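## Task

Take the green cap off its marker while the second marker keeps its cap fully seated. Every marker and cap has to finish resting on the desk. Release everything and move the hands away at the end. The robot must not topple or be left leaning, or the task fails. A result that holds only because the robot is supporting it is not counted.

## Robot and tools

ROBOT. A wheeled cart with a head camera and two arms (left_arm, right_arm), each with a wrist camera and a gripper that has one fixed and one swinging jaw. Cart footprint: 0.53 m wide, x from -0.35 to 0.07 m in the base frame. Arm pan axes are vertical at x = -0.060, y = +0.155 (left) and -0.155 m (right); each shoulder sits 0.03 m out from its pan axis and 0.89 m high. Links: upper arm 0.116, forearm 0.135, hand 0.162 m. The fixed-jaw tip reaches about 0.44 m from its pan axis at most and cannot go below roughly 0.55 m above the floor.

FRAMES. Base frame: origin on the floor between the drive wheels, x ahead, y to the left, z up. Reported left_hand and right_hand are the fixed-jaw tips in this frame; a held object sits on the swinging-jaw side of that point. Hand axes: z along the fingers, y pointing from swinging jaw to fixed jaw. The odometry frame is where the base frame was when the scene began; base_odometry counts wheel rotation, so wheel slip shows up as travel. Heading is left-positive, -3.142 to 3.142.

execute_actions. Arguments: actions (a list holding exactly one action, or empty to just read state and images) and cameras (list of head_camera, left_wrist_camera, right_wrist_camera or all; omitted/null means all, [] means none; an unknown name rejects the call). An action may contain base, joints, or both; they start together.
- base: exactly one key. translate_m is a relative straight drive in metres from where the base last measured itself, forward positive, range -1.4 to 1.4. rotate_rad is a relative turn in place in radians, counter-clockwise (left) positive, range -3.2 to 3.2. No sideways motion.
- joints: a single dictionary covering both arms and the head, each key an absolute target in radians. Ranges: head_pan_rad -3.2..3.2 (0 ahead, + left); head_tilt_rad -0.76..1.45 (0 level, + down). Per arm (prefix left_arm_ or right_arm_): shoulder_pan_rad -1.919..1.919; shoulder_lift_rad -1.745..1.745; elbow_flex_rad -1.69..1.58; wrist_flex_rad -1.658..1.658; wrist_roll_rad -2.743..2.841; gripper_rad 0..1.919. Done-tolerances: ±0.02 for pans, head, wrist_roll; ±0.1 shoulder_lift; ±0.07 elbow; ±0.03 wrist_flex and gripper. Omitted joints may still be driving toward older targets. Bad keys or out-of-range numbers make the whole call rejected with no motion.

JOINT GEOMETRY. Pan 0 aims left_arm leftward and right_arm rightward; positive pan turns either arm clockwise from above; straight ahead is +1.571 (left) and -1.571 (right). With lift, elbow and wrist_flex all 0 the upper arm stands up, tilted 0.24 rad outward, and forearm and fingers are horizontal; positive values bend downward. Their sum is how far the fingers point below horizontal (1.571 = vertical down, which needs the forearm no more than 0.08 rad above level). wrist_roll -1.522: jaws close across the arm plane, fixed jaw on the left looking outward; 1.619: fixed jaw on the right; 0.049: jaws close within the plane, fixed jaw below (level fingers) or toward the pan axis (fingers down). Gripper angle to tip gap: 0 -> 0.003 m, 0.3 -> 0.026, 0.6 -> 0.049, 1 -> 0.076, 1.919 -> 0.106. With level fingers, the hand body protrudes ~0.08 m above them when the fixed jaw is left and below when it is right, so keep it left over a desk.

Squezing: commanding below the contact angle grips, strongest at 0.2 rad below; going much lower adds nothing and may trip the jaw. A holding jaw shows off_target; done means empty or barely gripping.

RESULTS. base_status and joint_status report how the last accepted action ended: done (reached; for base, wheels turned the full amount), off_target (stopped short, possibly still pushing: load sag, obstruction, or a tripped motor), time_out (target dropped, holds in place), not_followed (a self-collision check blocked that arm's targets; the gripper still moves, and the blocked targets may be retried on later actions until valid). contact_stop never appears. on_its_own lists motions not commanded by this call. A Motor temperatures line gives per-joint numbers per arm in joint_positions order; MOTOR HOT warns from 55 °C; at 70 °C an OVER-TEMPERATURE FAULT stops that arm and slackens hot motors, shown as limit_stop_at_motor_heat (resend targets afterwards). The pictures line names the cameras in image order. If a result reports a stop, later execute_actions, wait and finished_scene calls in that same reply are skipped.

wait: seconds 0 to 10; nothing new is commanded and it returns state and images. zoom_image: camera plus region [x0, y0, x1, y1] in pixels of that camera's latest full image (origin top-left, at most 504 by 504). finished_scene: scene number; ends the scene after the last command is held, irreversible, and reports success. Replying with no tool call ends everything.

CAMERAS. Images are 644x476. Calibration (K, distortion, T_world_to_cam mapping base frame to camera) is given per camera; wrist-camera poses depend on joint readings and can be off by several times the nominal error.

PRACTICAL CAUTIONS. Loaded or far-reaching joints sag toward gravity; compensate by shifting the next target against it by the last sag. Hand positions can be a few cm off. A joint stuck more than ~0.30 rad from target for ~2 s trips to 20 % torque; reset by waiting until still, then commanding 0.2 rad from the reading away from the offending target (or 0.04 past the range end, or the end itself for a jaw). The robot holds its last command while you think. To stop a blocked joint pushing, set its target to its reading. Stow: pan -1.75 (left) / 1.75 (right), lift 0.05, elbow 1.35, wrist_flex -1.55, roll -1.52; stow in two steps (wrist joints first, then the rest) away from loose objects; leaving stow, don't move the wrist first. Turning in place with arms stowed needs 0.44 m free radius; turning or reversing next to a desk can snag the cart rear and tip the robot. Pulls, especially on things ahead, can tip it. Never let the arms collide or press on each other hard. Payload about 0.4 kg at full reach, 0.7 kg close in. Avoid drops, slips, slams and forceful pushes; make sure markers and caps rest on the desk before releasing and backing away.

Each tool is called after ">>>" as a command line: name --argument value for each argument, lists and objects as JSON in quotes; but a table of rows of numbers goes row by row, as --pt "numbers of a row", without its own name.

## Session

>>> execute_actions --actions '[]'

Scene clock: 0.00 s.
Motor temperatures (°C, as the motors report them): left_arm=[30 31 30 30 32] | right_arm=[29 31 31 30 28]
base_odometry: x=+0.000 y=+0.000 heading=+0.000 (m, m, rad; odometry frame)
base_status: not commanded
joint_positions: head_pan_rad=-0.022 head_tilt_rad=-0.008 left_arm_shoulder_pan_rad=-1.728 left_arm_shoulder_lift_rad=-0.004 left_arm_elbow_flex_rad=+1.326 left_arm_wrist_flex_rad=-1.565 left_arm_wrist_roll_rad=-1.517 left_arm_gripper_rad=+1.920 right_arm_shoulder_pan_rad=+1.743 right_arm_shoulder_lift_rad=+0.079 right_arm_elbow_flex_rad=+1.354 right_arm_wrist_flex_rad=-1.449 right_arm_wrist_roll_rad=-1.530 right_arm_gripper_rad=+1.920
joint_status: not commanded
left_hand: x=-0.3078 y=+0.1078 z=+0.9156 quat_wxyz=(-0.060, -0.614, -0.050, +0.785) (m; base frame)
right_hand: x=-0.3090 y=-0.1195 z=+0.8734 quat_wxyz=(-0.059, +0.699, -0.063, -0.710) (m; base frame)
pictures: head_camera, left_wrist_camera, right_wrist_camera
camera_calibration (this result's frames):
head_camera: T_world_to_cam=[[-0.0690265, -0.997527, -0.0132391, 0.0100885], [-0.0501299, 0.0167223, -0.998603, 1.18721], [0.996355, -0.0682664, -0.0511602, 0.102744], [0, 0, 0, 1]] pos_world=[-0.0421577, -0.00277546, 1.19095]
left_wrist_camera: T_world_to_cam=[[-0.134355, 0.990101, 0.0406036, -0.184901], [0.311409, 0.0810861, -0.94681, 0.975651], [-0.94073, -0.114565, -0.319221, 0.0856598], [0, 0, 0, 1]] pos_world=[-0.248086, 0.113772, 0.958608]
right_wrist_camera: T_world_to_cam=[[0.181465, 0.982736, -0.0360494, 0.201828], [0.535113, -0.129433, -0.834806, 0.897498], [-0.825061, 0.132197, -0.549362, 0.306243], [0, 0, 0, 1]] pos_world=[-0.264218, -0.122663, 0.924751]
Images, in order (width x height): head_camera 644x476, left_wrist_camera 644x476, right_wrist_camera 644x476.

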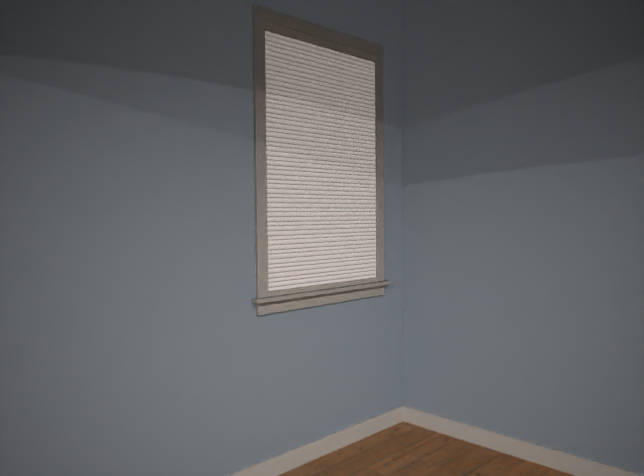

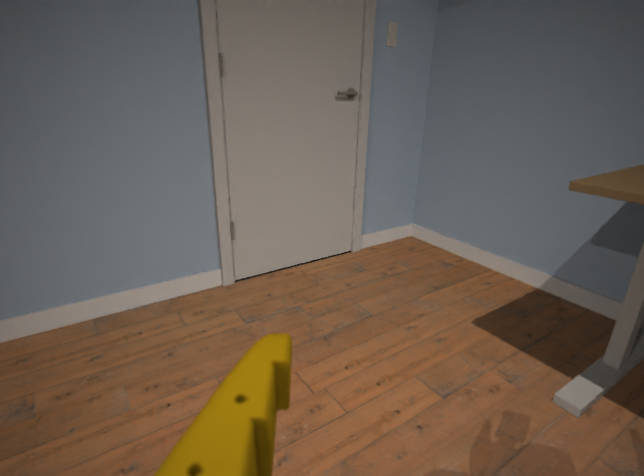

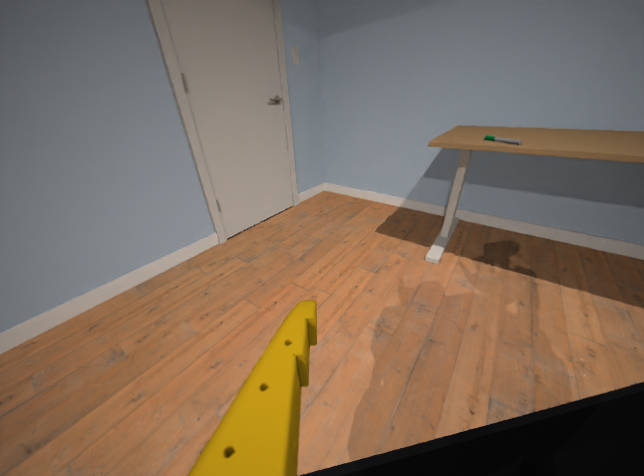

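>>> execute_actions --actions '[{"joints": {"head_pan_rad": 2.2, "head_tilt_rad": 0.35}}]' --cameras '["head_camera"]'

Scene clock: 6.47 s.
Motor temperatures (°C, as the motors report them): left_arm=[30 31 30 30 32] | right_arm=[28 31 31 30 28]
base_odometry: x=+0.000 y=+0.000 heading=+0.000 (m, m, rad; odometry frame)
base_status: not commanded
joint_positions: head_pan_rad=+2.190 head_tilt_rad=+0.343 left_arm_shoulder_pan_rad=-1.728 left_arm_shoulder_lift_rad=-0.004 left_arm_elbow_flex_rad=+1.326 left_arm_wrist_flex_rad=-1.565 left_arm_wrist_roll_rad=-1.517 left_arm_gripper_rad=+1.920 right_arm_shoulder_pan_rad=+1.743 right_arm_shoulder_lift_rad=+0.079 right_arm_elbow_flex_rad=+1.354 right_arm_wrist_flex_rad=-1.449 right_arm_wrist_roll_rad=-1.530 right_arm_gripper_rad=+1.920
joint_status: all done
left_hand: x=-0.3078 y=+0.1078 z=+0.9156 quat_wxyz=(-0.060, -0.614, -0.050, +0.785) (m; base frame)
right_hand: x=-0.3090 y=-0.1195 z=+0.8734 quat_wxyz=(-0.059, +0.699, -0.063, -0.710) (m; base frame)
pictures: head_camera
camera_calibration (this result's frames):
head_camera: T_world_to_cam=[[0.841623, 0.540053, 0.00375111, 0.0333332], [0.214342, -0.327641, -0.920168, 1.10937], [-0.49571, 0.775238, -0.391507, 0.424355], [0, 0, 0, 1]] pos_world=[-0.0554808, 0.0164962, 1.18682]
Images, in order (width x height): head_camera 644x476.

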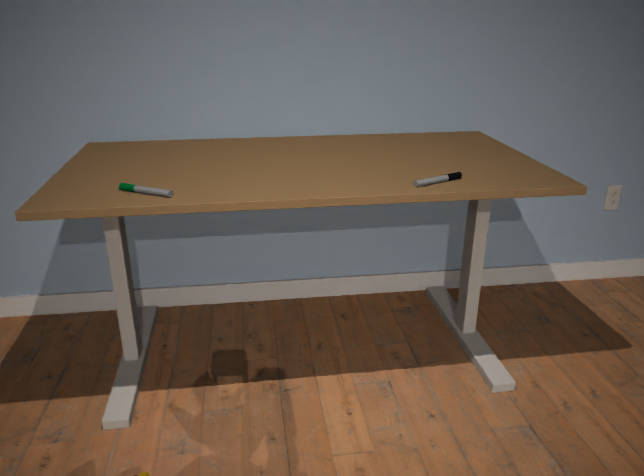

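>>> zoom_image --camera "head_camera" --region '[0, 120, 240, 260]'

>>> zoom_image --camera "head_camera" --region '[380, 120, 620, 260]'

>>> zoom_image --camera "head_camera" --region '[60, 300, 240, 476]'

>>> zoom_image --camera "head_camera" --region '[410, 270, 590, 420]'

Region (0, 120, 240, 260) of head_camera's 644x476 image, scaled by 2.100; it fills the top 294 rows of this view, and the rest is white.

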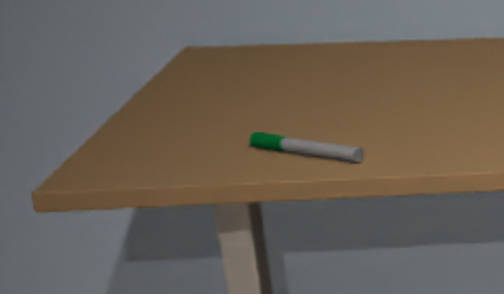

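Region (380, 120, 620, 260) of head_camera's 644x476 image, scaled by 2.100; it fills the top 294 rows of this view, and the rest is white.

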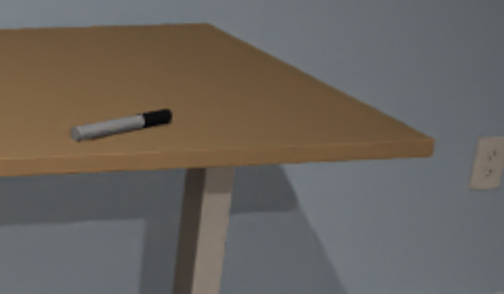

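Region (60, 300, 240, 476) of head_camera's 644x476 image, scaled by 2.800; it fills the top 493 rows of this view, and the rest is white.

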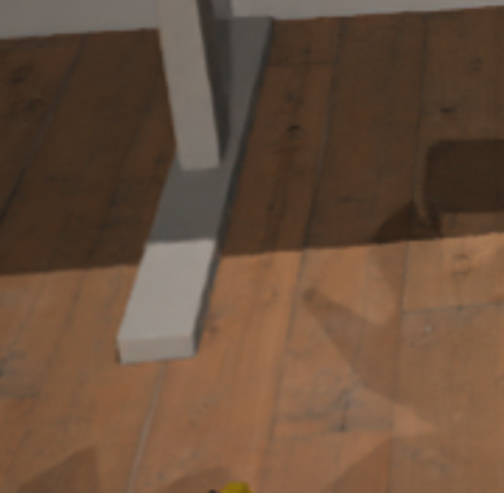

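Region (410, 270, 590, 420) of head_camera's 644x476 image, scaled by 2.800.

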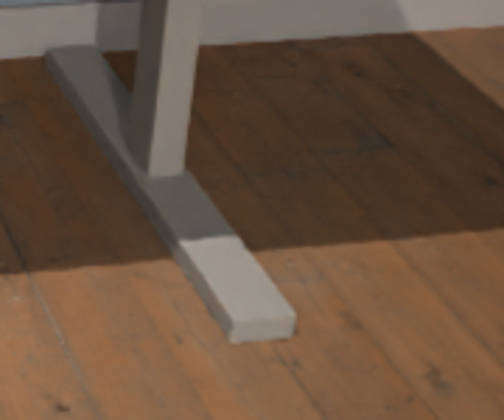

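>>> execute_actions --actions '[{"base": {"translate_m": -0.496}, "joints": {"left_arm_shoulder_pan_rad": 0.0, "left_arm_shoulder_lift_rad": 0.0, "left_arm_elbow_flex_rad": 0.5, "right_arm_shoulder_pan_rad": 0.0, "right_arm_shoulder_lift_rad": 0.0, "right_arm_elbow_flex_rad": 0.5}}]' --cameras '["head_camera"]'

Scene clock: 129.80 s.
Motor temperatures (°C, as the motors report them): left_arm=[30 31 30 30 32] | right_arm=[28 31 30 30 28]
base_odometry: x=-0.496 y=+0.001 heading=-0.001 (m, m, rad; odometry frame)
base_status: done
joint_positions: head_pan_rad=+2.190 head_tilt_rad=+0.343 left_arm_shoulder_pan_rad=-0.007 left_arm_shoulder_lift_rad=+0.010 left_arm_elbow_flex_rad=+0.534 left_arm_wrist_flex_rad=-1.565 left_arm_wrist_roll_rad=-1.517 left_arm_gripper_rad=+1.920 right_arm_shoulder_pan_rad=+0.007 right_arm_shoulder_lift_rad=+0.038 right_arm_elbow_flex_rad=+0.533 right_arm_wrist_flex_rad=-1.449 right_arm_wrist_roll_rad=-1.530 right_arm_gripper_rad=+1.920
joint_status: all done
left_hand: x=-0.0696 y=+0.4167 z=+1.0776 quat_wxyz=(+0.680, -0.193, +0.191, +0.681) (m; base frame)
right_hand: x=-0.0541 y=-0.4367 z=+1.0602 quat_wxyz=(+0.665, +0.242, +0.238, -0.665) (m; base frame)
pictures: head_camera
camera_calibration (this result's frames):
head_camera: T_world_to_cam=[[0.841529, 0.5402, 0.0037585, 0.0333203], [0.21448, -0.327718, -0.920108, 1.1093], [-0.49581, 0.775103, -0.391646, 0.424511], [0, 0, 0, 1]] pos_world=[-0.0554868, 0.0164991, 1.18681]
Images, in order (width x height): head_camera 644x476.

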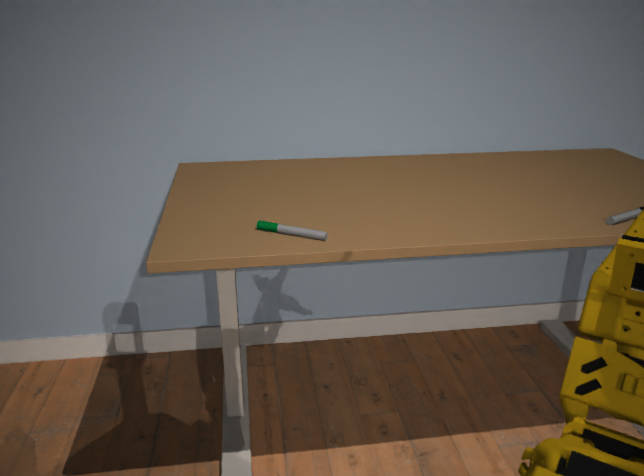

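>>> zoom_image --camera "head_camera" --region '[130, 150, 370, 290]'

Region (130, 150, 370, 290) of head_camera's 644x476 image, scaled by 2.100; it fills the top 294 rows of this view, and the rest is white.

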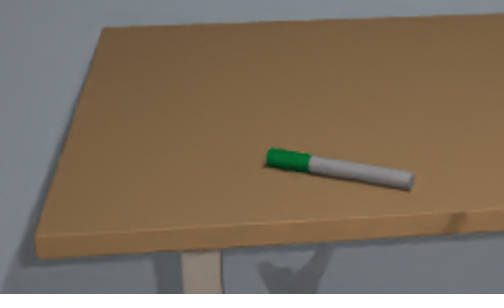

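>>> execute_actions --actions '[{"base": {"rotate_rad": 2.288}, "joints": {"head_pan_rad": 0.0, "head_tilt_rad": 0.5, "right_arm_shoulder_pan_rad": -1.73, "right_arm_shoulder_lift_rad": 0.575, "right_arm_elbow_flex_rad": -0.45, "right_arm_wrist_flex_rad": 1.40, "right_arm_wrist_roll_rad": 2.51, "right_arm_gripper_rad": 0.7, "left_arm_shoulder_pan_rad": 1.3, "left_arm_shoulder_lift_rad": 0.53, "left_arm_elbow_flex_rad": -0.38, "left_arm_wrist_flex_rad": 0.9, "left_arm_wrist_roll_rad": 0.3, "left_arm_gripper_rad": 0.95}}]'

Scene clock: 156.17 s.
Motor temperatures (°C, as the motors report them): left_arm=[30 31 30 30 32] | right_arm=[28 31 31 30 28]
base_odometry: x=-0.497 y=+0.001 heading=+2.286 (m, m, rad; odometry frame)
base_status: done
joint_positions: head_pan_rad=+0.010 head_tilt_rad=+0.494 left_arm_shoulder_pan_rad=+1.290 left_arm_shoulder_lift_rad=+0.554 left_arm_elbow_flex_rad=-0.343 left_arm_wrist_flex_rad=+0.893 left_arm_wrist_roll_rad=+0.290 left_arm_gripper_rad=+0.957 right_arm_shoulder_pan_rad=-1.724 right_arm_shoulder_lift_rad=+0.598 right_arm_elbow_flex_rad=-0.419 right_arm_wrist_flex_rad=+1.392 right_arm_wrist_roll_rad=+2.503 right_arm_gripper_rad=+0.707
joint_status: all done
left_hand: x=+0.2403 y=+0.2391 z=+0.8050 quat_wxyz=(+0.167, -0.842, +0.487, -0.160) (m; base frame)
right_hand: x=+0.1946 y=-0.1208 z=+0.7919 quat_wxyz=(+0.000, -0.869, -0.495, +0.000) (m; base frame)
pictures: head_camera, left_wrist_camera, right_wrist_camera
camera_calibration (this result's frames):
head_camera: T_world_to_cam=[[-0.0376014, -0.999232, 0.0110114, -0.0163468], [-0.524949, 0.0103753, -0.85107, 0.995088], [0.850303, -0.0377818, -0.524936, 0.641195], [0, 0, 0, 1]] pos_world=[-0.023454, -0.00243314, 1.18366]
left_wrist_camera: T_world_to_cam=[[0.742236, 0.502477, 0.443399, -0.655135], [0.18672, -0.790517, 0.583282, -0.303707], [0.6436, -0.350141, -0.680573, 0.547455], [0, 0, 0, 1]] pos_world=[0.190631, 0.280791, 0.840216]
right_wrist_camera: T_world_to_cam=[[-0.845861, 0.533294, 0.0107856, 0.217339], [0.446156, 0.696281, 0.562261, -0.429461], [0.29234, 0.480407, -0.826889, 0.721559], [0, 0, 0, 1]] pos_world=[0.164505, -0.163522, 0.835775]
Images, in order (width x height): head_camera 644x476, left_wrist_camera 644x476, right_wrist_camera 644x476.

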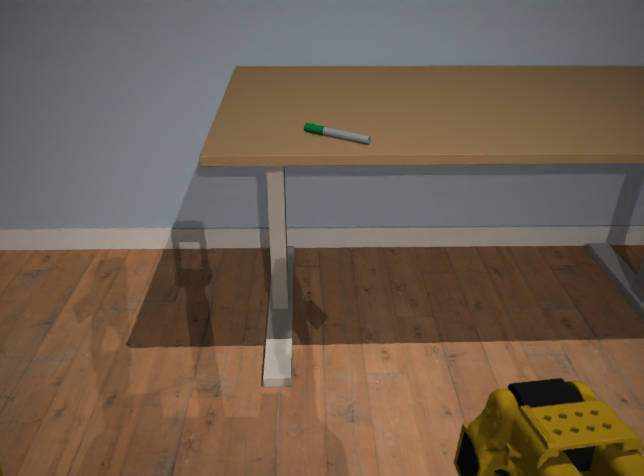

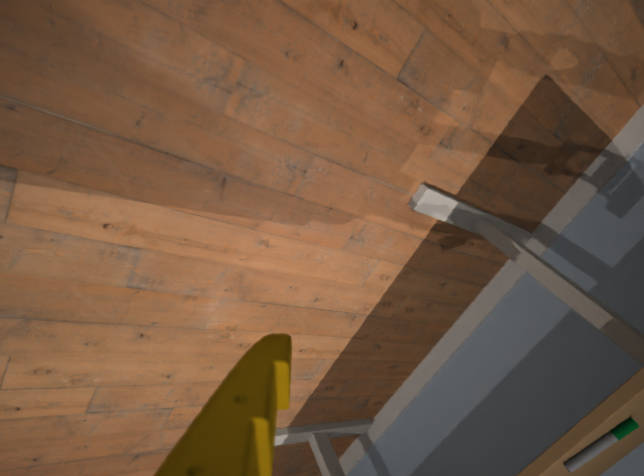

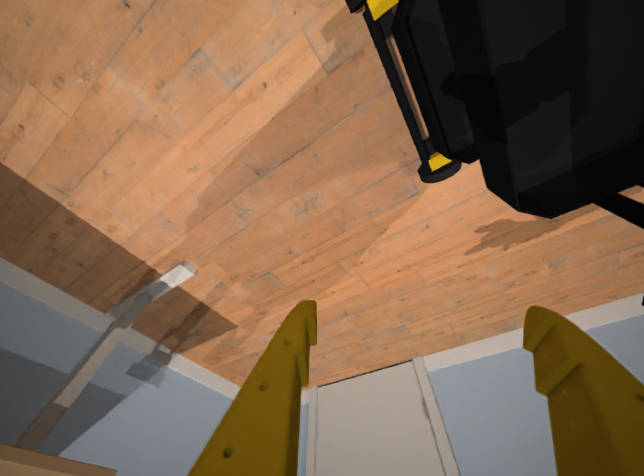

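>>> zoom_image --camera "head_camera" --region '[190, 50, 430, 200]'

>>> zoom_image --camera "head_camera" --region '[200, 280, 380, 420]'

>>> zoom_image --camera "head_camera" --region '[404, 100, 644, 260]'

Region (190, 50, 430, 200) of head_camera's 644x476 image, scaled by 2.100; it fills the top 315 rows of this view, and the rest is white.

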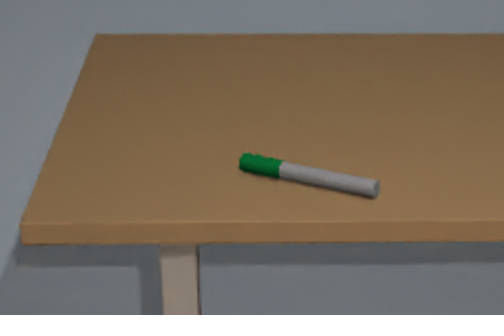

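Region (200, 280, 380, 420) of head_camera's 644x476 image, scaled by 2.800.

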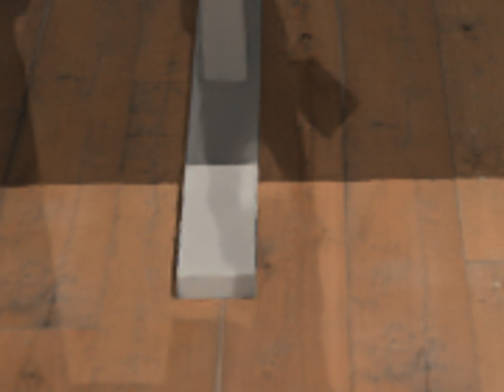

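Region (404, 100, 644, 260) of head_camera's 644x476 image, scaled by 2.100.

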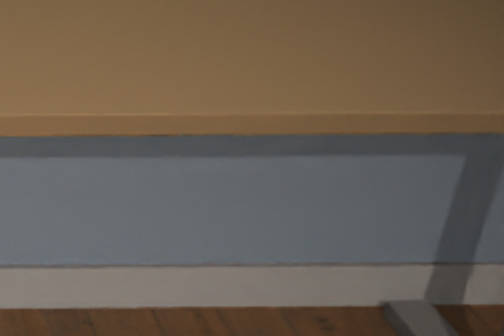

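>>> execute_actions --actions '[{"base": {"translate_m": 0.92}, "joints": {"head_tilt_rad": 1.03, "head_pan_rad": -0.1, "right_arm_shoulder_pan_rad": -1.35}}]'

Scene clock: 179.83 s.
Motor temperatures (°C, as the motors report them): left_arm=[30 31 30 30 32] | right_arm=[28 31 31 30 28]
base_odometry: x=-1.100 y=+0.695 heading=+2.285 (m, m, rad; odometry frame)
base_status: done
joint_positions: head_pan_rad=-0.090 head_tilt_rad=+1.025 left_arm_shoulder_pan_rad=+1.292 left_arm_shoulder_lift_rad=+0.554 left_arm_elbow_flex_rad=-0.343 left_arm_wrist_flex_rad=+0.893 left_arm_wrist_roll_rad=+0.290 left_arm_gripper_rad=+0.957 right_arm_shoulder_pan_rad=-1.357 right_arm_shoulder_lift_rad=+0.598 right_arm_elbow_flex_rad=-0.419 right_arm_wrist_flex_rad=+1.392 right_arm_wrist_roll_rad=+2.503 right_arm_gripper_rad=+0.707
joint_status: all done
left_hand: x=+0.2405 y=+0.2387 z=+0.8050 quat_wxyz=(+0.167, -0.842, +0.488, -0.160) (m; base frame)
right_hand: x=+0.1899 y=-0.2144 z=+0.7919 quat_wxyz=(+0.000, -0.944, -0.329, +0.000) (m; base frame)
pictures: head_camera, left_wrist_camera, right_wrist_camera
camera_calibration (this result's frames):
head_camera: T_world_to_cam=[[-0.125063, -0.99158, 0.0335983, -0.0464552], [-0.878746, 0.0949829, -0.467743, 0.53725], [0.460613, -0.0880217, -0.883226, 1.03527], [0, 0, 0, 1]] pos_world=[-0.010563, -0.00596723, 1.16723]
left_wrist_camera: T_world_to_cam=[[0.743006, 0.501338, 0.443399, -0.654912], [0.185507, -0.790803, 0.583282, -0.303736], [0.643062, -0.351128, -0.680573, 0.547576], [0, 0, 0, 1]] pos_world=[0.190824, 0.280406, 0.840216]
right_wrist_camera: T_world_to_cam=[[-0.598483, 0.801063, 0.0107856, 0.273686], [0.666098, 0.490078, 0.562261, -0.448226], [0.445121, 0.343688, -0.826889, 0.709534], [0, 0, 0, 1]] pos_world=[0.14653, -0.243432, 0.835775]
Images, in order (width x height): head_camera 644x476, left_wrist_camera 644x476, right_wrist_camera 644x476.

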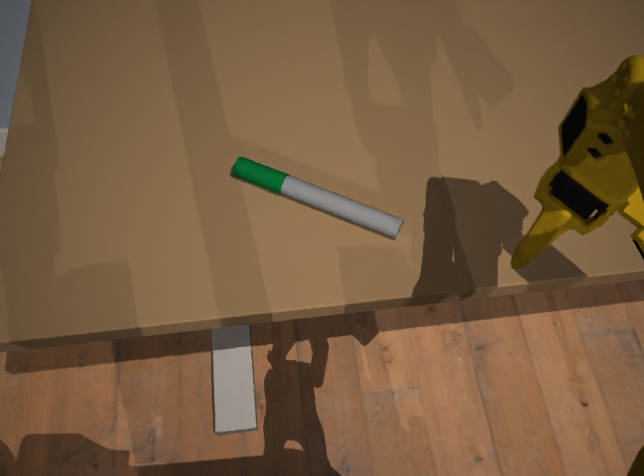

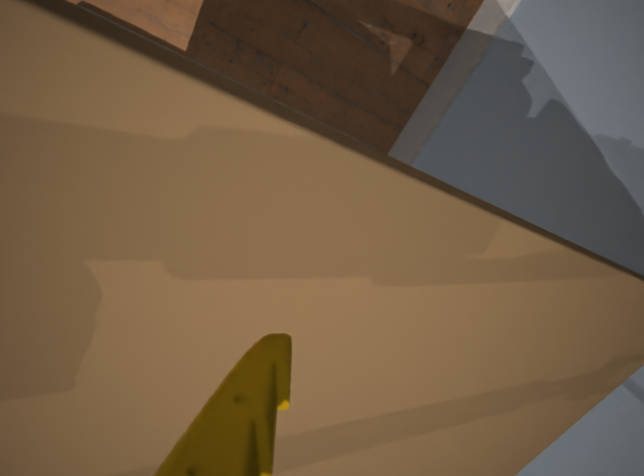

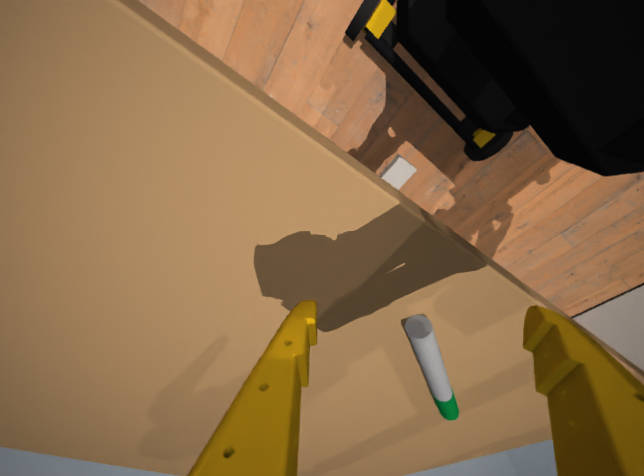

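>>> execute_actions --actions '[]'

Scene clock: 198.40 s.
Motor temperatures (°C, as the motors report them): left_arm=[30 31 30 30 32] | right_arm=[28 31 31 30 28]
base_odometry: x=-1.100 y=+0.695 heading=+2.285 (m, m, rad; odometry frame)
base_status: done
joint_positions: head_pan_rad=-0.090 head_tilt_rad=+1.025 left_arm_shoulder_pan_rad=+1.292 left_arm_shoulder_lift_rad=+0.554 left_arm_elbow_flex_rad=-0.343 left_arm_wrist_flex_rad=+0.893 left_arm_wrist_roll_rad=+0.290 left_arm_gripper_rad=+0.957 right_arm_shoulder_pan_rad=-1.357 right_arm_shoulder_lift_rad=+0.598 right_arm_elbow_flex_rad=-0.419 right_arm_wrist_flex_rad=+1.392 right_arm_wrist_roll_rad=+2.503 right_arm_gripper_rad=+0.707
joint_status: all done
left_hand: x=+0.2405 y=+0.2387 z=+0.8050 quat_wxyz=(+0.167, -0.842, +0.488, -0.160) (m; base frame)
right_hand: x=+0.1899 y=-0.2144 z=+0.7919 quat_wxyz=(+0.000, -0.944, -0.329, +0.000) (m; base frame)
pictures: head_camera, left_wrist_camera, right_wrist_camera
camera_calibration (this result's frames):
head_camera: T_world_to_cam=[[-0.125063, -0.99158, 0.0335983, -0.0464552], [-0.878746, 0.0949828, -0.467743, 0.53725], [0.460613, -0.0880216, -0.883226, 1.03527], [0, 0, 0, 1]] pos_world=[-0.010563, -0.00596723, 1.16723]
left_wrist_camera: T_world_to_cam=[[0.743006, 0.501338, 0.443399, -0.654912], [0.185507, -0.790803, 0.583282, -0.303736], [0.643062, -0.351128, -0.680573, 0.547576], [0, 0, 0, 1]] pos_world=[0.190824, 0.280406, 0.840216]
right_wrist_camera: T_world_to_cam=[[-0.598483, 0.801063, 0.0107856, 0.273686], [0.666098, 0.490078, 0.562261, -0.448226], [0.445121, 0.343688, -0.826889, 0.709534], [0, 0, 0, 1]] pos_world=[0.14653, -0.243432, 0.835775]
Images, in order (width x height): head_camera 644x476, left_wrist_camera 644x476, right_wrist_camera 644x476.

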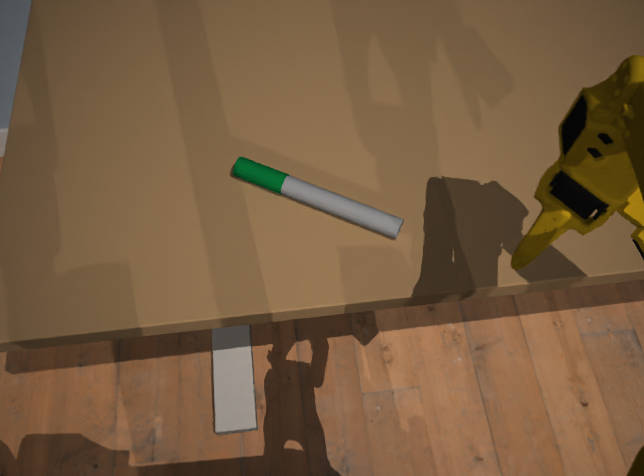

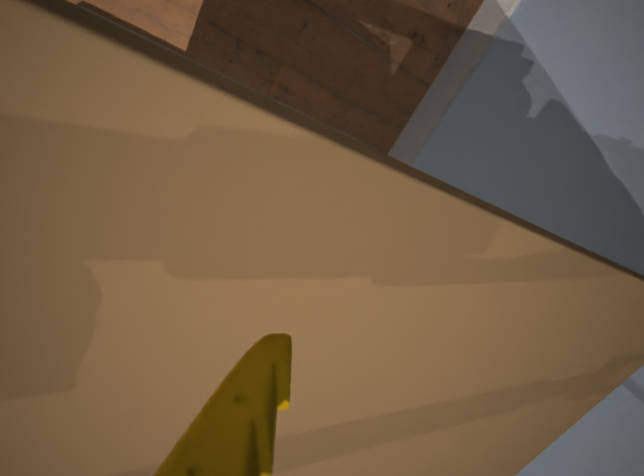

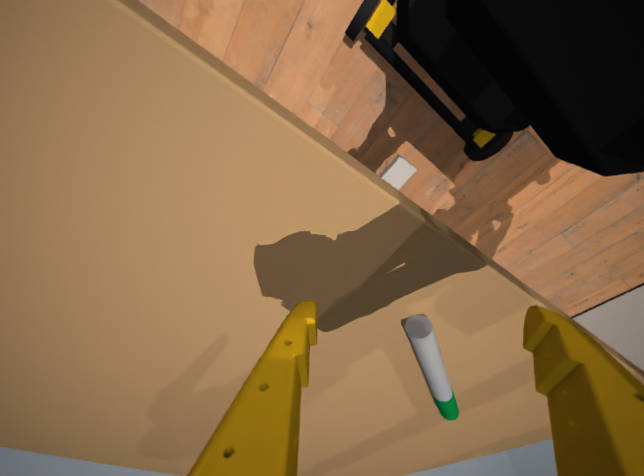

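>>> zoom_image --camera "head_camera" --region '[210, 140, 430, 260]'

>>> zoom_image --camera "head_camera" --region '[0, 260, 504, 440]'

Region (210, 140, 430, 260) of head_camera's 644x476 image, scaled by 2.291; it fills the top 275 rows of this view, and the rest is white.

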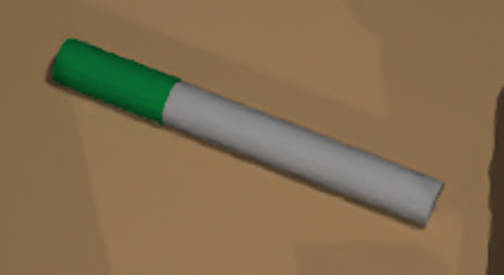

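Region (0, 260, 504, 440) of head_camera's 644x476 image, scaled by 1.000; it fills the top 180 rows of this view, and the rest is white.

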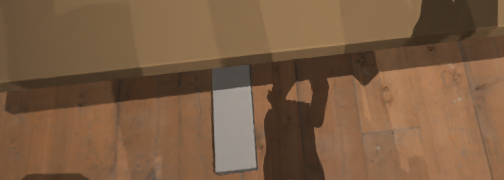

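>>> execute_actions --actions '[{"base": {"translate_m": 0.07}, "joints": {"right_arm_shoulder_pan_rad": -1.844, "right_arm_shoulder_lift_rad": 0.795, "right_arm_elbow_flex_rad": -0.703, "right_arm_wrist_flex_rad": 1.432, "right_arm_wrist_roll_rad": 2.44}}]'

Scene clock: 255.13 s.
Motor temperatures (°C, as the motors report them): left_arm=[30 31 30 30 32] | right_arm=[29 31 31 30 28]
base_odometry: x=-1.146 y=+0.748 heading=+2.285 (m, m, rad; odometry frame)
base_status: done
joint_positions: head_pan_rad=-0.090 head_tilt_rad=+1.025 left_arm_shoulder_pan_rad=+1.292 left_arm_shoulder_lift_rad=+0.554 left_arm_elbow_flex_rad=-0.345 left_arm_wrist_flex_rad=+0.893 left_arm_wrist_roll_rad=+0.290 left_arm_gripper_rad=+0.957 right_arm_shoulder_pan_rad=-1.837 right_arm_shoulder_lift_rad=+0.813 right_arm_elbow_flex_rad=-0.672 right_arm_wrist_flex_rad=+1.426 right_arm_wrist_roll_rad=+2.446 right_arm_gripper_rad=+0.707
joint_status: all done
left_hand: x=+0.2407 y=+0.2387 z=+0.8053 quat_wxyz=(+0.167, -0.842, +0.488, -0.161) (m; base frame)
right_hand: x=+0.2042 y=-0.0884 z=+0.7769 quat_wxyz=(-0.001, -0.854, -0.520, -0.002) (m; base frame)
pictures: head_camera, left_wrist_camera, right_wrist_camera
camera_calibration (this result's frames):
head_camera: T_world_to_cam=[[-0.12509, -0.991576, 0.033599, -0.0464572], [-0.878752, 0.095008, -0.467726, 0.53723], [0.460594, -0.0880329, -0.883235, 1.03528], [0, 0, 0, 1]] pos_world=[-0.0105628, -0.00596827, 1.16723]
left_wrist_camera: T_world_to_cam=[[0.742351, 0.50115, 0.444706, -0.656119], [0.184647, -0.791049, 0.583221, -0.303588], [0.644065, -0.350841, -0.679772, 0.546692], [0, 0, 0, 1]] pos_world=[0.191022, 0.280463, 0.840465]
right_wrist_camera: T_world_to_cam=[[-0.874792, 0.484441, 0.00749293, 0.212491], [0.403439, 0.719783, 0.564934, -0.439106], [0.268284, 0.497223, -0.825102, 0.69577], [0, 0, 0, 1]] pos_world=[0.176374, -0.132831, 0.820555]
Images, in order (width x height): head_camera 644x476, left_wrist_camera 644x476, right_wrist_camera 644x476.

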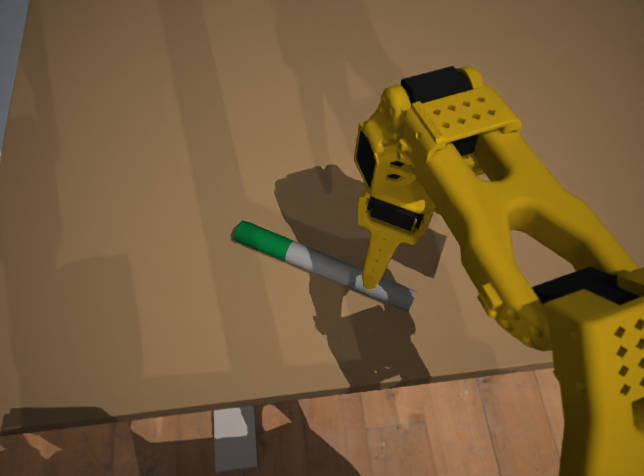

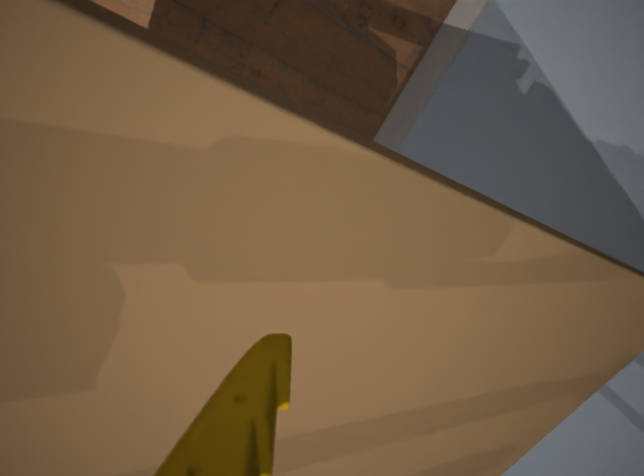

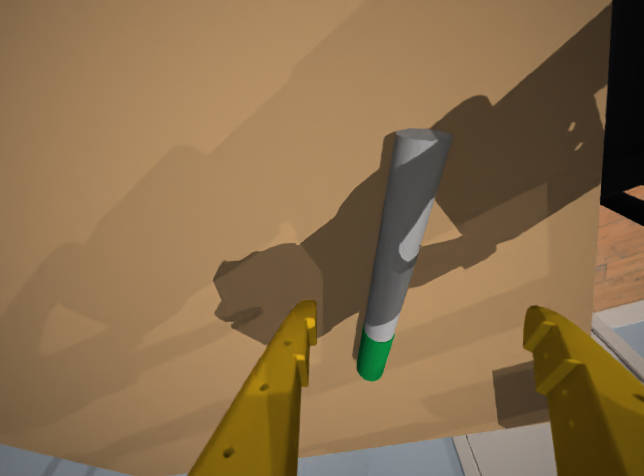

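>>> zoom_image --camera "right_wrist_camera" --region '[270, 110, 570, 400]'

Region (270, 110, 570, 400) of right_wrist_camera's 644x476 image, scaled by 1.680; it fills the top 487 rows of this view, and the rest is white.

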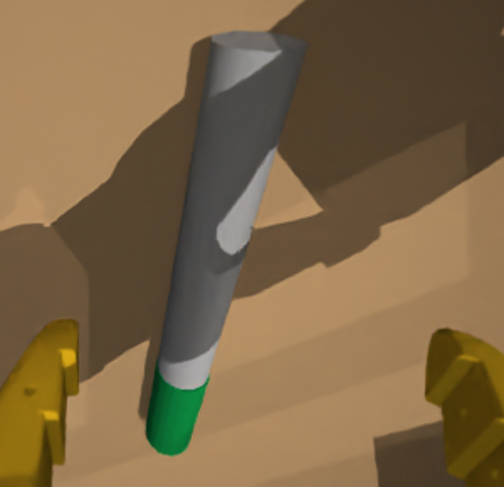

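>>> execute_actions --actions '[{"joints": {"right_arm_shoulder_pan_rad": -1.9, "right_arm_shoulder_lift_rad": 0.805, "right_arm_elbow_flex_rad": -0.612, "right_arm_wrist_flex_rad": 1.342, "right_arm_wrist_roll_rad": 2.38}}]' --cameras '["head_camera", "right_wrist_camera"]'

Scene clock: 284.30 s.
Motor temperatures (°C, as the motors report them): left_arm=[30 31 31 30 32] | right_arm=[29 31 31 30 28]
base_odometry: x=-1.146 y=+0.748 heading=+2.285 (m, m, rad; odometry frame)
base_status: not commanded
joint_positions: head_pan_rad=-0.090 head_tilt_rad=+1.025 left_arm_shoulder_pan_rad=+1.292 left_arm_shoulder_lift_rad=+0.554 left_arm_elbow_flex_rad=-0.345 left_arm_wrist_flex_rad=+0.893 left_arm_wrist_roll_rad=+0.290 left_arm_gripper_rad=+0.957 right_arm_shoulder_pan_rad=-1.894 right_arm_shoulder_lift_rad=+0.825 right_arm_elbow_flex_rad=-0.610 right_arm_wrist_flex_rad=+1.348 right_arm_wrist_roll_rad=+2.388 right_arm_gripper_rad=+0.707
joint_status: all done
left_hand: x=+0.2407 y=+0.2387 z=+0.8053 quat_wxyz=(+0.167, -0.842, +0.488, -0.161) (m; base frame)
right_hand: x=+0.1996 y=-0.0741 z=+0.7656 quat_wxyz=(-0.001, -0.855, -0.519, -0.004) (m; base frame)
pictures: head_camera, right_wrist_camera
camera_calibration (this result's frames):
head_camera: T_world_to_cam=[[-0.125089, -0.991576, 0.033599, -0.0464572], [-0.878752, 0.0950077, -0.467726, 0.53723], [0.460594, -0.0880328, -0.883235, 1.03528], [0, 0, 0, 1]] pos_world=[-0.0105628, -0.00596826, 1.16723]
right_wrist_camera: T_world_to_cam=[[-0.874067, 0.485773, 0.00562046, 0.202968], [0.40294, 0.718463, 0.566965, -0.442794], [0.271378, 0.49783, -0.823722, 0.67892], [0, 0, 0, 1]] pos_world=[0.171583, -0.118452, 0.80915]
Images, in order (width x height): head_camera 644x476, right_wrist_camera 644x476.

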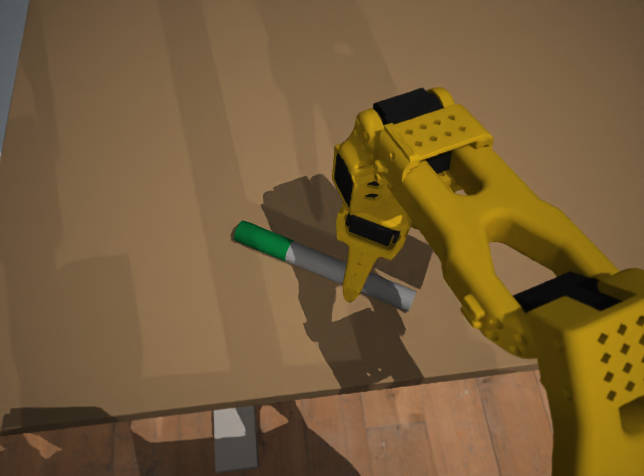

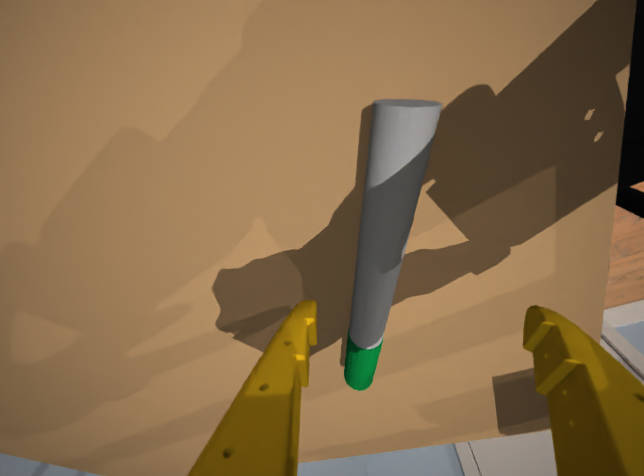

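>>> zoom_image --camera "right_wrist_camera" --region '[270, 80, 570, 400]'

Region (270, 80, 570, 400) of right_wrist_camera's 644x476 image, scaled by 1.575; it fills the left 472 columns of this view, and the rest is white.

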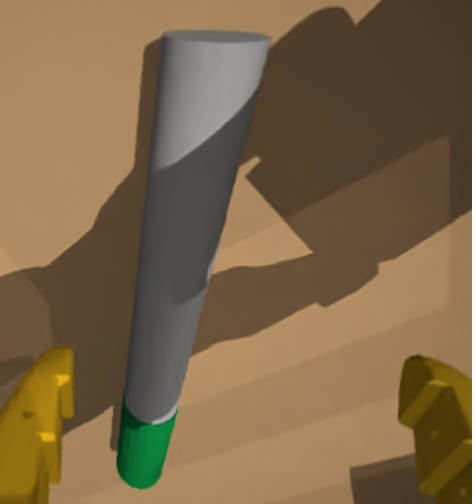

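>>> execute_actions --actions '[{"joints": {"right_arm_shoulder_pan_rad": -1.919, "right_arm_shoulder_lift_rad": 0.805, "right_arm_elbow_flex_rad": -0.473, "right_arm_wrist_flex_rad": 1.207, "right_arm_wrist_roll_rad": 2.348}}]' --cameras '["head_camera", "right_wrist_camera"]'

Scene clock: 312.07 s.
Motor temperatures (°C, as the motors report them): left_arm=[30 31 31 30 32] | right_arm=[29 31 31 30 28]
base_odometry: x=-1.146 y=+0.748 heading=+2.285 (m, m, rad; odometry frame)
base_status: not commanded
joint_positions: head_pan_rad=-0.090 head_tilt_rad=+1.025 left_arm_shoulder_pan_rad=+1.292 left_arm_shoulder_lift_rad=+0.554 left_arm_elbow_flex_rad=-0.345 left_arm_wrist_flex_rad=+0.893 left_arm_wrist_roll_rad=+0.290 left_arm_gripper_rad=+0.957 right_arm_shoulder_pan_rad=-1.911 right_arm_shoulder_lift_rad=+0.825 right_arm_elbow_flex_rad=-0.472 right_arm_wrist_flex_rad=+1.214 right_arm_wrist_roll_rad=+2.356 right_arm_gripper_rad=+0.707
joint_status: all done
left_hand: x=+0.2407 y=+0.2387 z=+0.8053 quat_wxyz=(+0.167, -0.842, +0.488, -0.161) (m; base frame)
right_hand: x=+0.1931 y=-0.0717 z=+0.7475 quat_wxyz=(+0.000, -0.859, -0.513, -0.002) (m; base frame)
pictures: head_camera, right_wrist_camera
camera_calibration (this result's frames):
head_camera: T_world_to_cam=[[-0.12509, -0.991576, 0.033599, -0.0464572], [-0.878752, 0.095008, -0.467726, 0.53723], [0.460594, -0.0880329, -0.883235, 1.03528], [0, 0, 0, 1]] pos_world=[-0.0105628, -0.00596827, 1.16723]
right_wrist_camera: T_world_to_cam=[[-0.866481, 0.499132, 0.00880104, 0.193362], [0.416412, 0.712932, 0.564206, -0.432571], [0.275339, 0.492539, -0.825587, 0.664839], [0, 0, 0, 1]] pos_world=[0.164616, -0.115579, 0.791239]
Images, in order (width x height): head_camera 644x476, right_wrist_camera 644x476.

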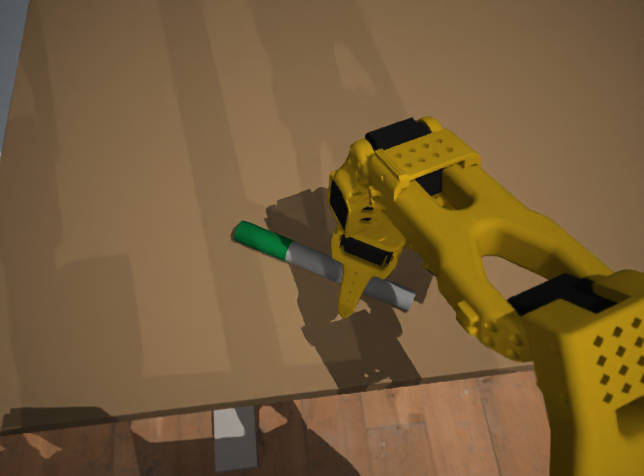

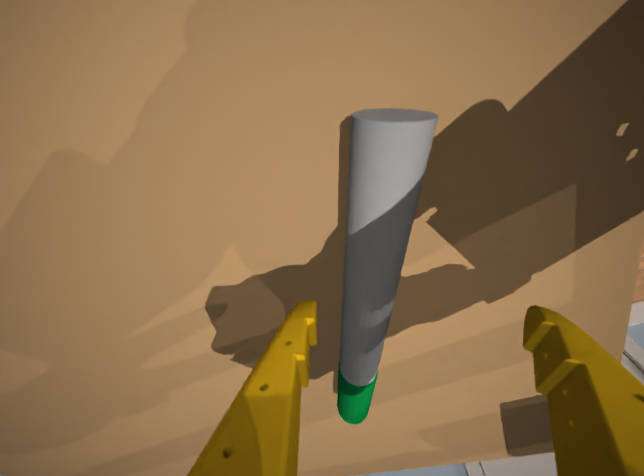

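>>> execute_actions --actions '[{"joints": {"right_arm_shoulder_lift_rad": 0.9, "right_arm_wrist_flex_rad": 1.112}}]' --cameras '["head_camera", "right_wrist_camera"]'

Scene clock: 317.33 s.
Motor temperatures (°C, as the motors report them): left_arm=[30 31 31 30 32] | right_arm=[29 31 31 30 28]
base_odometry: x=-1.146 y=+0.748 heading=+2.285 (m, m, rad; odometry frame)
base_status: not commanded
joint_positions: head_pan_rad=-0.090 head_tilt_rad=+1.025 left_arm_shoulder_pan_rad=+1.292 left_arm_shoulder_lift_rad=+0.554 left_arm_elbow_flex_rad=-0.345 left_arm_wrist_flex_rad=+0.893 left_arm_wrist_roll_rad=+0.290 left_arm_gripper_rad=+0.957 right_arm_shoulder_pan_rad=-1.911 right_arm_shoulder_lift_rad=+0.918 right_arm_elbow_flex_rad=-0.472 right_arm_wrist_flex_rad=+1.119 right_arm_wrist_roll_rad=+2.356 right_arm_gripper_rad=+0.707
joint_status: all done
left_hand: x=+0.2407 y=+0.2387 z=+0.8053 quat_wxyz=(+0.167, -0.842, +0.488, -0.161) (m; base frame)
right_hand: x=+0.1937 y=-0.0715 z=+0.7260 quat_wxyz=(+0.000, -0.859, -0.513, -0.002) (m; base frame)
pictures: head_camera, right_wrist_camera
camera_calibration (this result's frames):
head_camera: T_world_to_cam=[[-0.125089, -0.991576, 0.033599, -0.0464572], [-0.878752, 0.0950078, -0.467726, 0.537231], [0.460594, -0.0880328, -0.883235, 1.03528], [0, 0, 0, 1]] pos_world=[-0.0105628, -0.00596826, 1.16723]
right_wrist_camera: T_world_to_cam=[[-0.866493, 0.499128, 0.00780337, 0.194636], [0.415595, 0.712643, 0.565173, -0.421325], [0.276533, 0.492961, -0.824936, 0.646143], [0, 0, 0, 1]] pos_world=[0.165072, -0.115418, 0.769629]
Images, in order (width x height): head_camera 644x476, right_wrist_camera 644x476.

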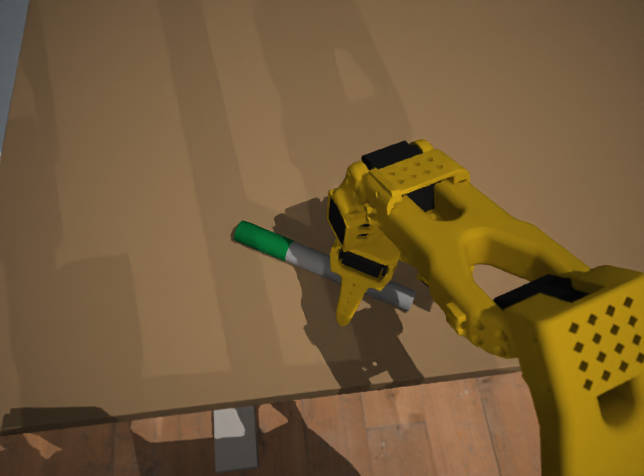

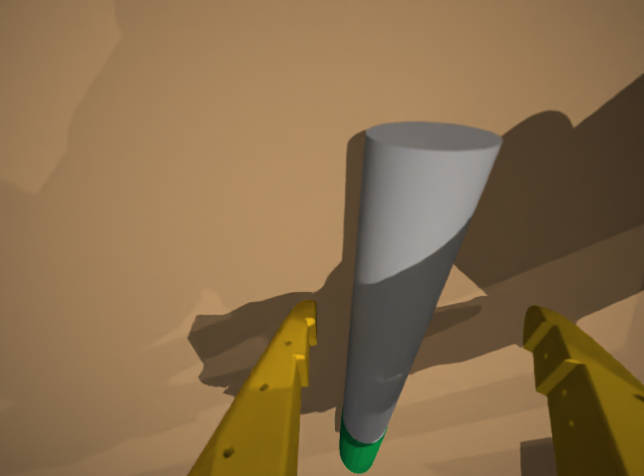

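>>> execute_actions --actions '[{"joints": {"right_arm_shoulder_lift_rad": 0.915, "right_arm_wrist_flex_rad": 1.098}}]' --cameras '["right_wrist_camera"]'

Scene clock: 319.97 s.
Motor temperatures (°C, as the motors report them): left_arm=[30 31 31 30 32] | right_arm=[29 31 31 30 28]
base_odometry: x=-1.146 y=+0.748 heading=+2.285 (m, m, rad; odometry frame)
base_status: not commanded
joint_positions: head_pan_rad=-0.090 head_tilt_rad=+1.025 left_arm_shoulder_pan_rad=+1.292 left_arm_shoulder_lift_rad=+0.554 left_arm_elbow_flex_rad=-0.345 left_arm_wrist_flex_rad=+0.893 left_arm_wrist_roll_rad=+0.290 left_arm_gripper_rad=+0.957 right_arm_shoulder_pan_rad=-1.911 right_arm_shoulder_lift_rad=+0.929 right_arm_elbow_flex_rad=-0.472 right_arm_wrist_flex_rad=+1.105 right_arm_wrist_roll_rad=+2.356 right_arm_gripper_rad=+0.707
joint_status: all done
left_hand: x=+0.2407 y=+0.2387 z=+0.8053 quat_wxyz=(+0.167, -0.842, +0.488, -0.161) (m; base frame)
right_hand: x=+0.1940 y=-0.0714 z=+0.7235 quat_wxyz=(-0.001, -0.859, -0.513, -0.004) (m; base frame)
pictures: right_wrist_camera
camera_calibration (this result's frames):
right_wrist_camera: T_world_to_cam=[[-0.866513, 0.499121, 0.00580798, 0.196361], [0.413958, 0.712064, 0.567101, -0.421308], [0.278917, 0.493805, -0.823628, 0.642601], [0, 0, 0, 1]] pos_world=[0.165321, -0.115329, 0.767048]
Images, in order (width x height): right_wrist_camera 644x476.

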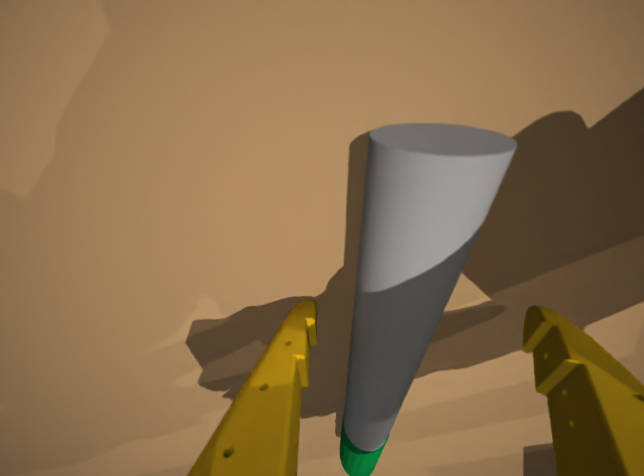

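>>> execute_actions --actions '[{"joints": {"right_arm_gripper_rad": 0.1}}]' --cameras '["head_camera", "right_wrist_camera"]'

Scene clock: 323.53 s.
Motor temperatures (°C, as the motors report them): left_arm=[30 31 31 30 32] | right_arm=[29 31 31 30 28]
base_odometry: x=-1.146 y=+0.748 heading=+2.285 (m, m, rad; odometry frame)
base_status: not commanded
joint_positions: head_pan_rad=-0.090 head_tilt_rad=+1.025 left_arm_shoulder_pan_rad=+1.292 left_arm_shoulder_lift_rad=+0.554 left_arm_elbow_flex_rad=-0.345 left_arm_wrist_flex_rad=+0.893 left_arm_wrist_roll_rad=+0.290 left_arm_gripper_rad=+0.957 right_arm_shoulder_pan_rad=-1.919 right_arm_shoulder_lift_rad=+0.925 right_arm_elbow_flex_rad=-0.472 right_arm_wrist_flex_rad=+1.105 right_arm_wrist_roll_rad=+2.356 right_arm_gripper_rad=+0.210
joint_status: right_arm_gripper_rad off_target (ended at +0.210, target +0.100)
left_hand: x=+0.2407 y=+0.2387 z=+0.8053 quat_wxyz=(+0.167, -0.842, +0.488, -0.161) (m; base frame)
right_hand: x=+0.1941 y=-0.0691 z=+0.7246 quat_wxyz=(-0.001, -0.857, -0.516, -0.006) (m; base frame)
pictures: head_camera, right_wrist_camera
camera_calibration (this result's frames):
head_camera: T_world_to_cam=[[-0.125092, -0.991576, 0.033599, -0.0464573], [-0.878752, 0.0950097, -0.467726, 0.537231], [0.460594, -0.0880338, -0.883235, 1.03528], [0, 0, 0, 1]] pos_world=[-0.0105629, -0.00596834, 1.16723]
right_wrist_camera: T_world_to_cam=[[-0.870334, 0.492454, 0.00281479, 0.197775], [0.406024, 0.714326, 0.569984, -0.423931], [0.27868, 0.49722, -0.821651, 0.641234], [0, 0, 0, 1]] pos_world=[0.165558, -0.113404, 0.767948]
Images, in order (width x height): head_camera 644x476, right_wrist_camera 644x476.

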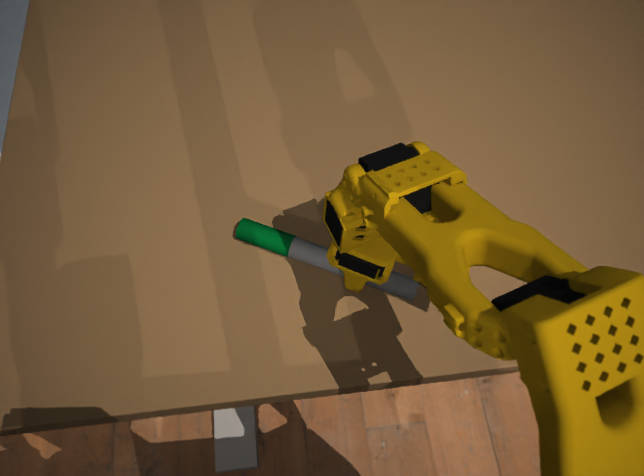

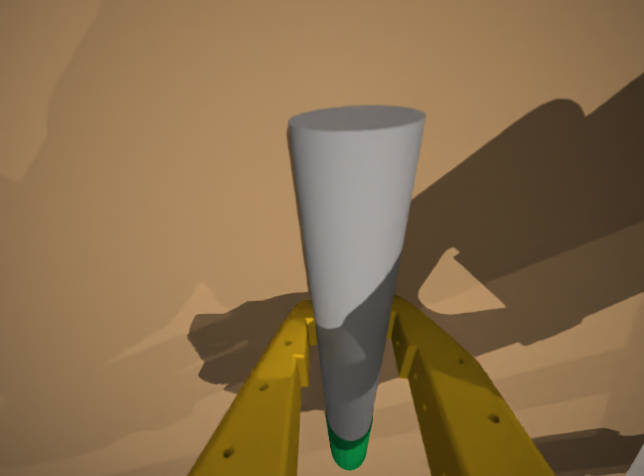

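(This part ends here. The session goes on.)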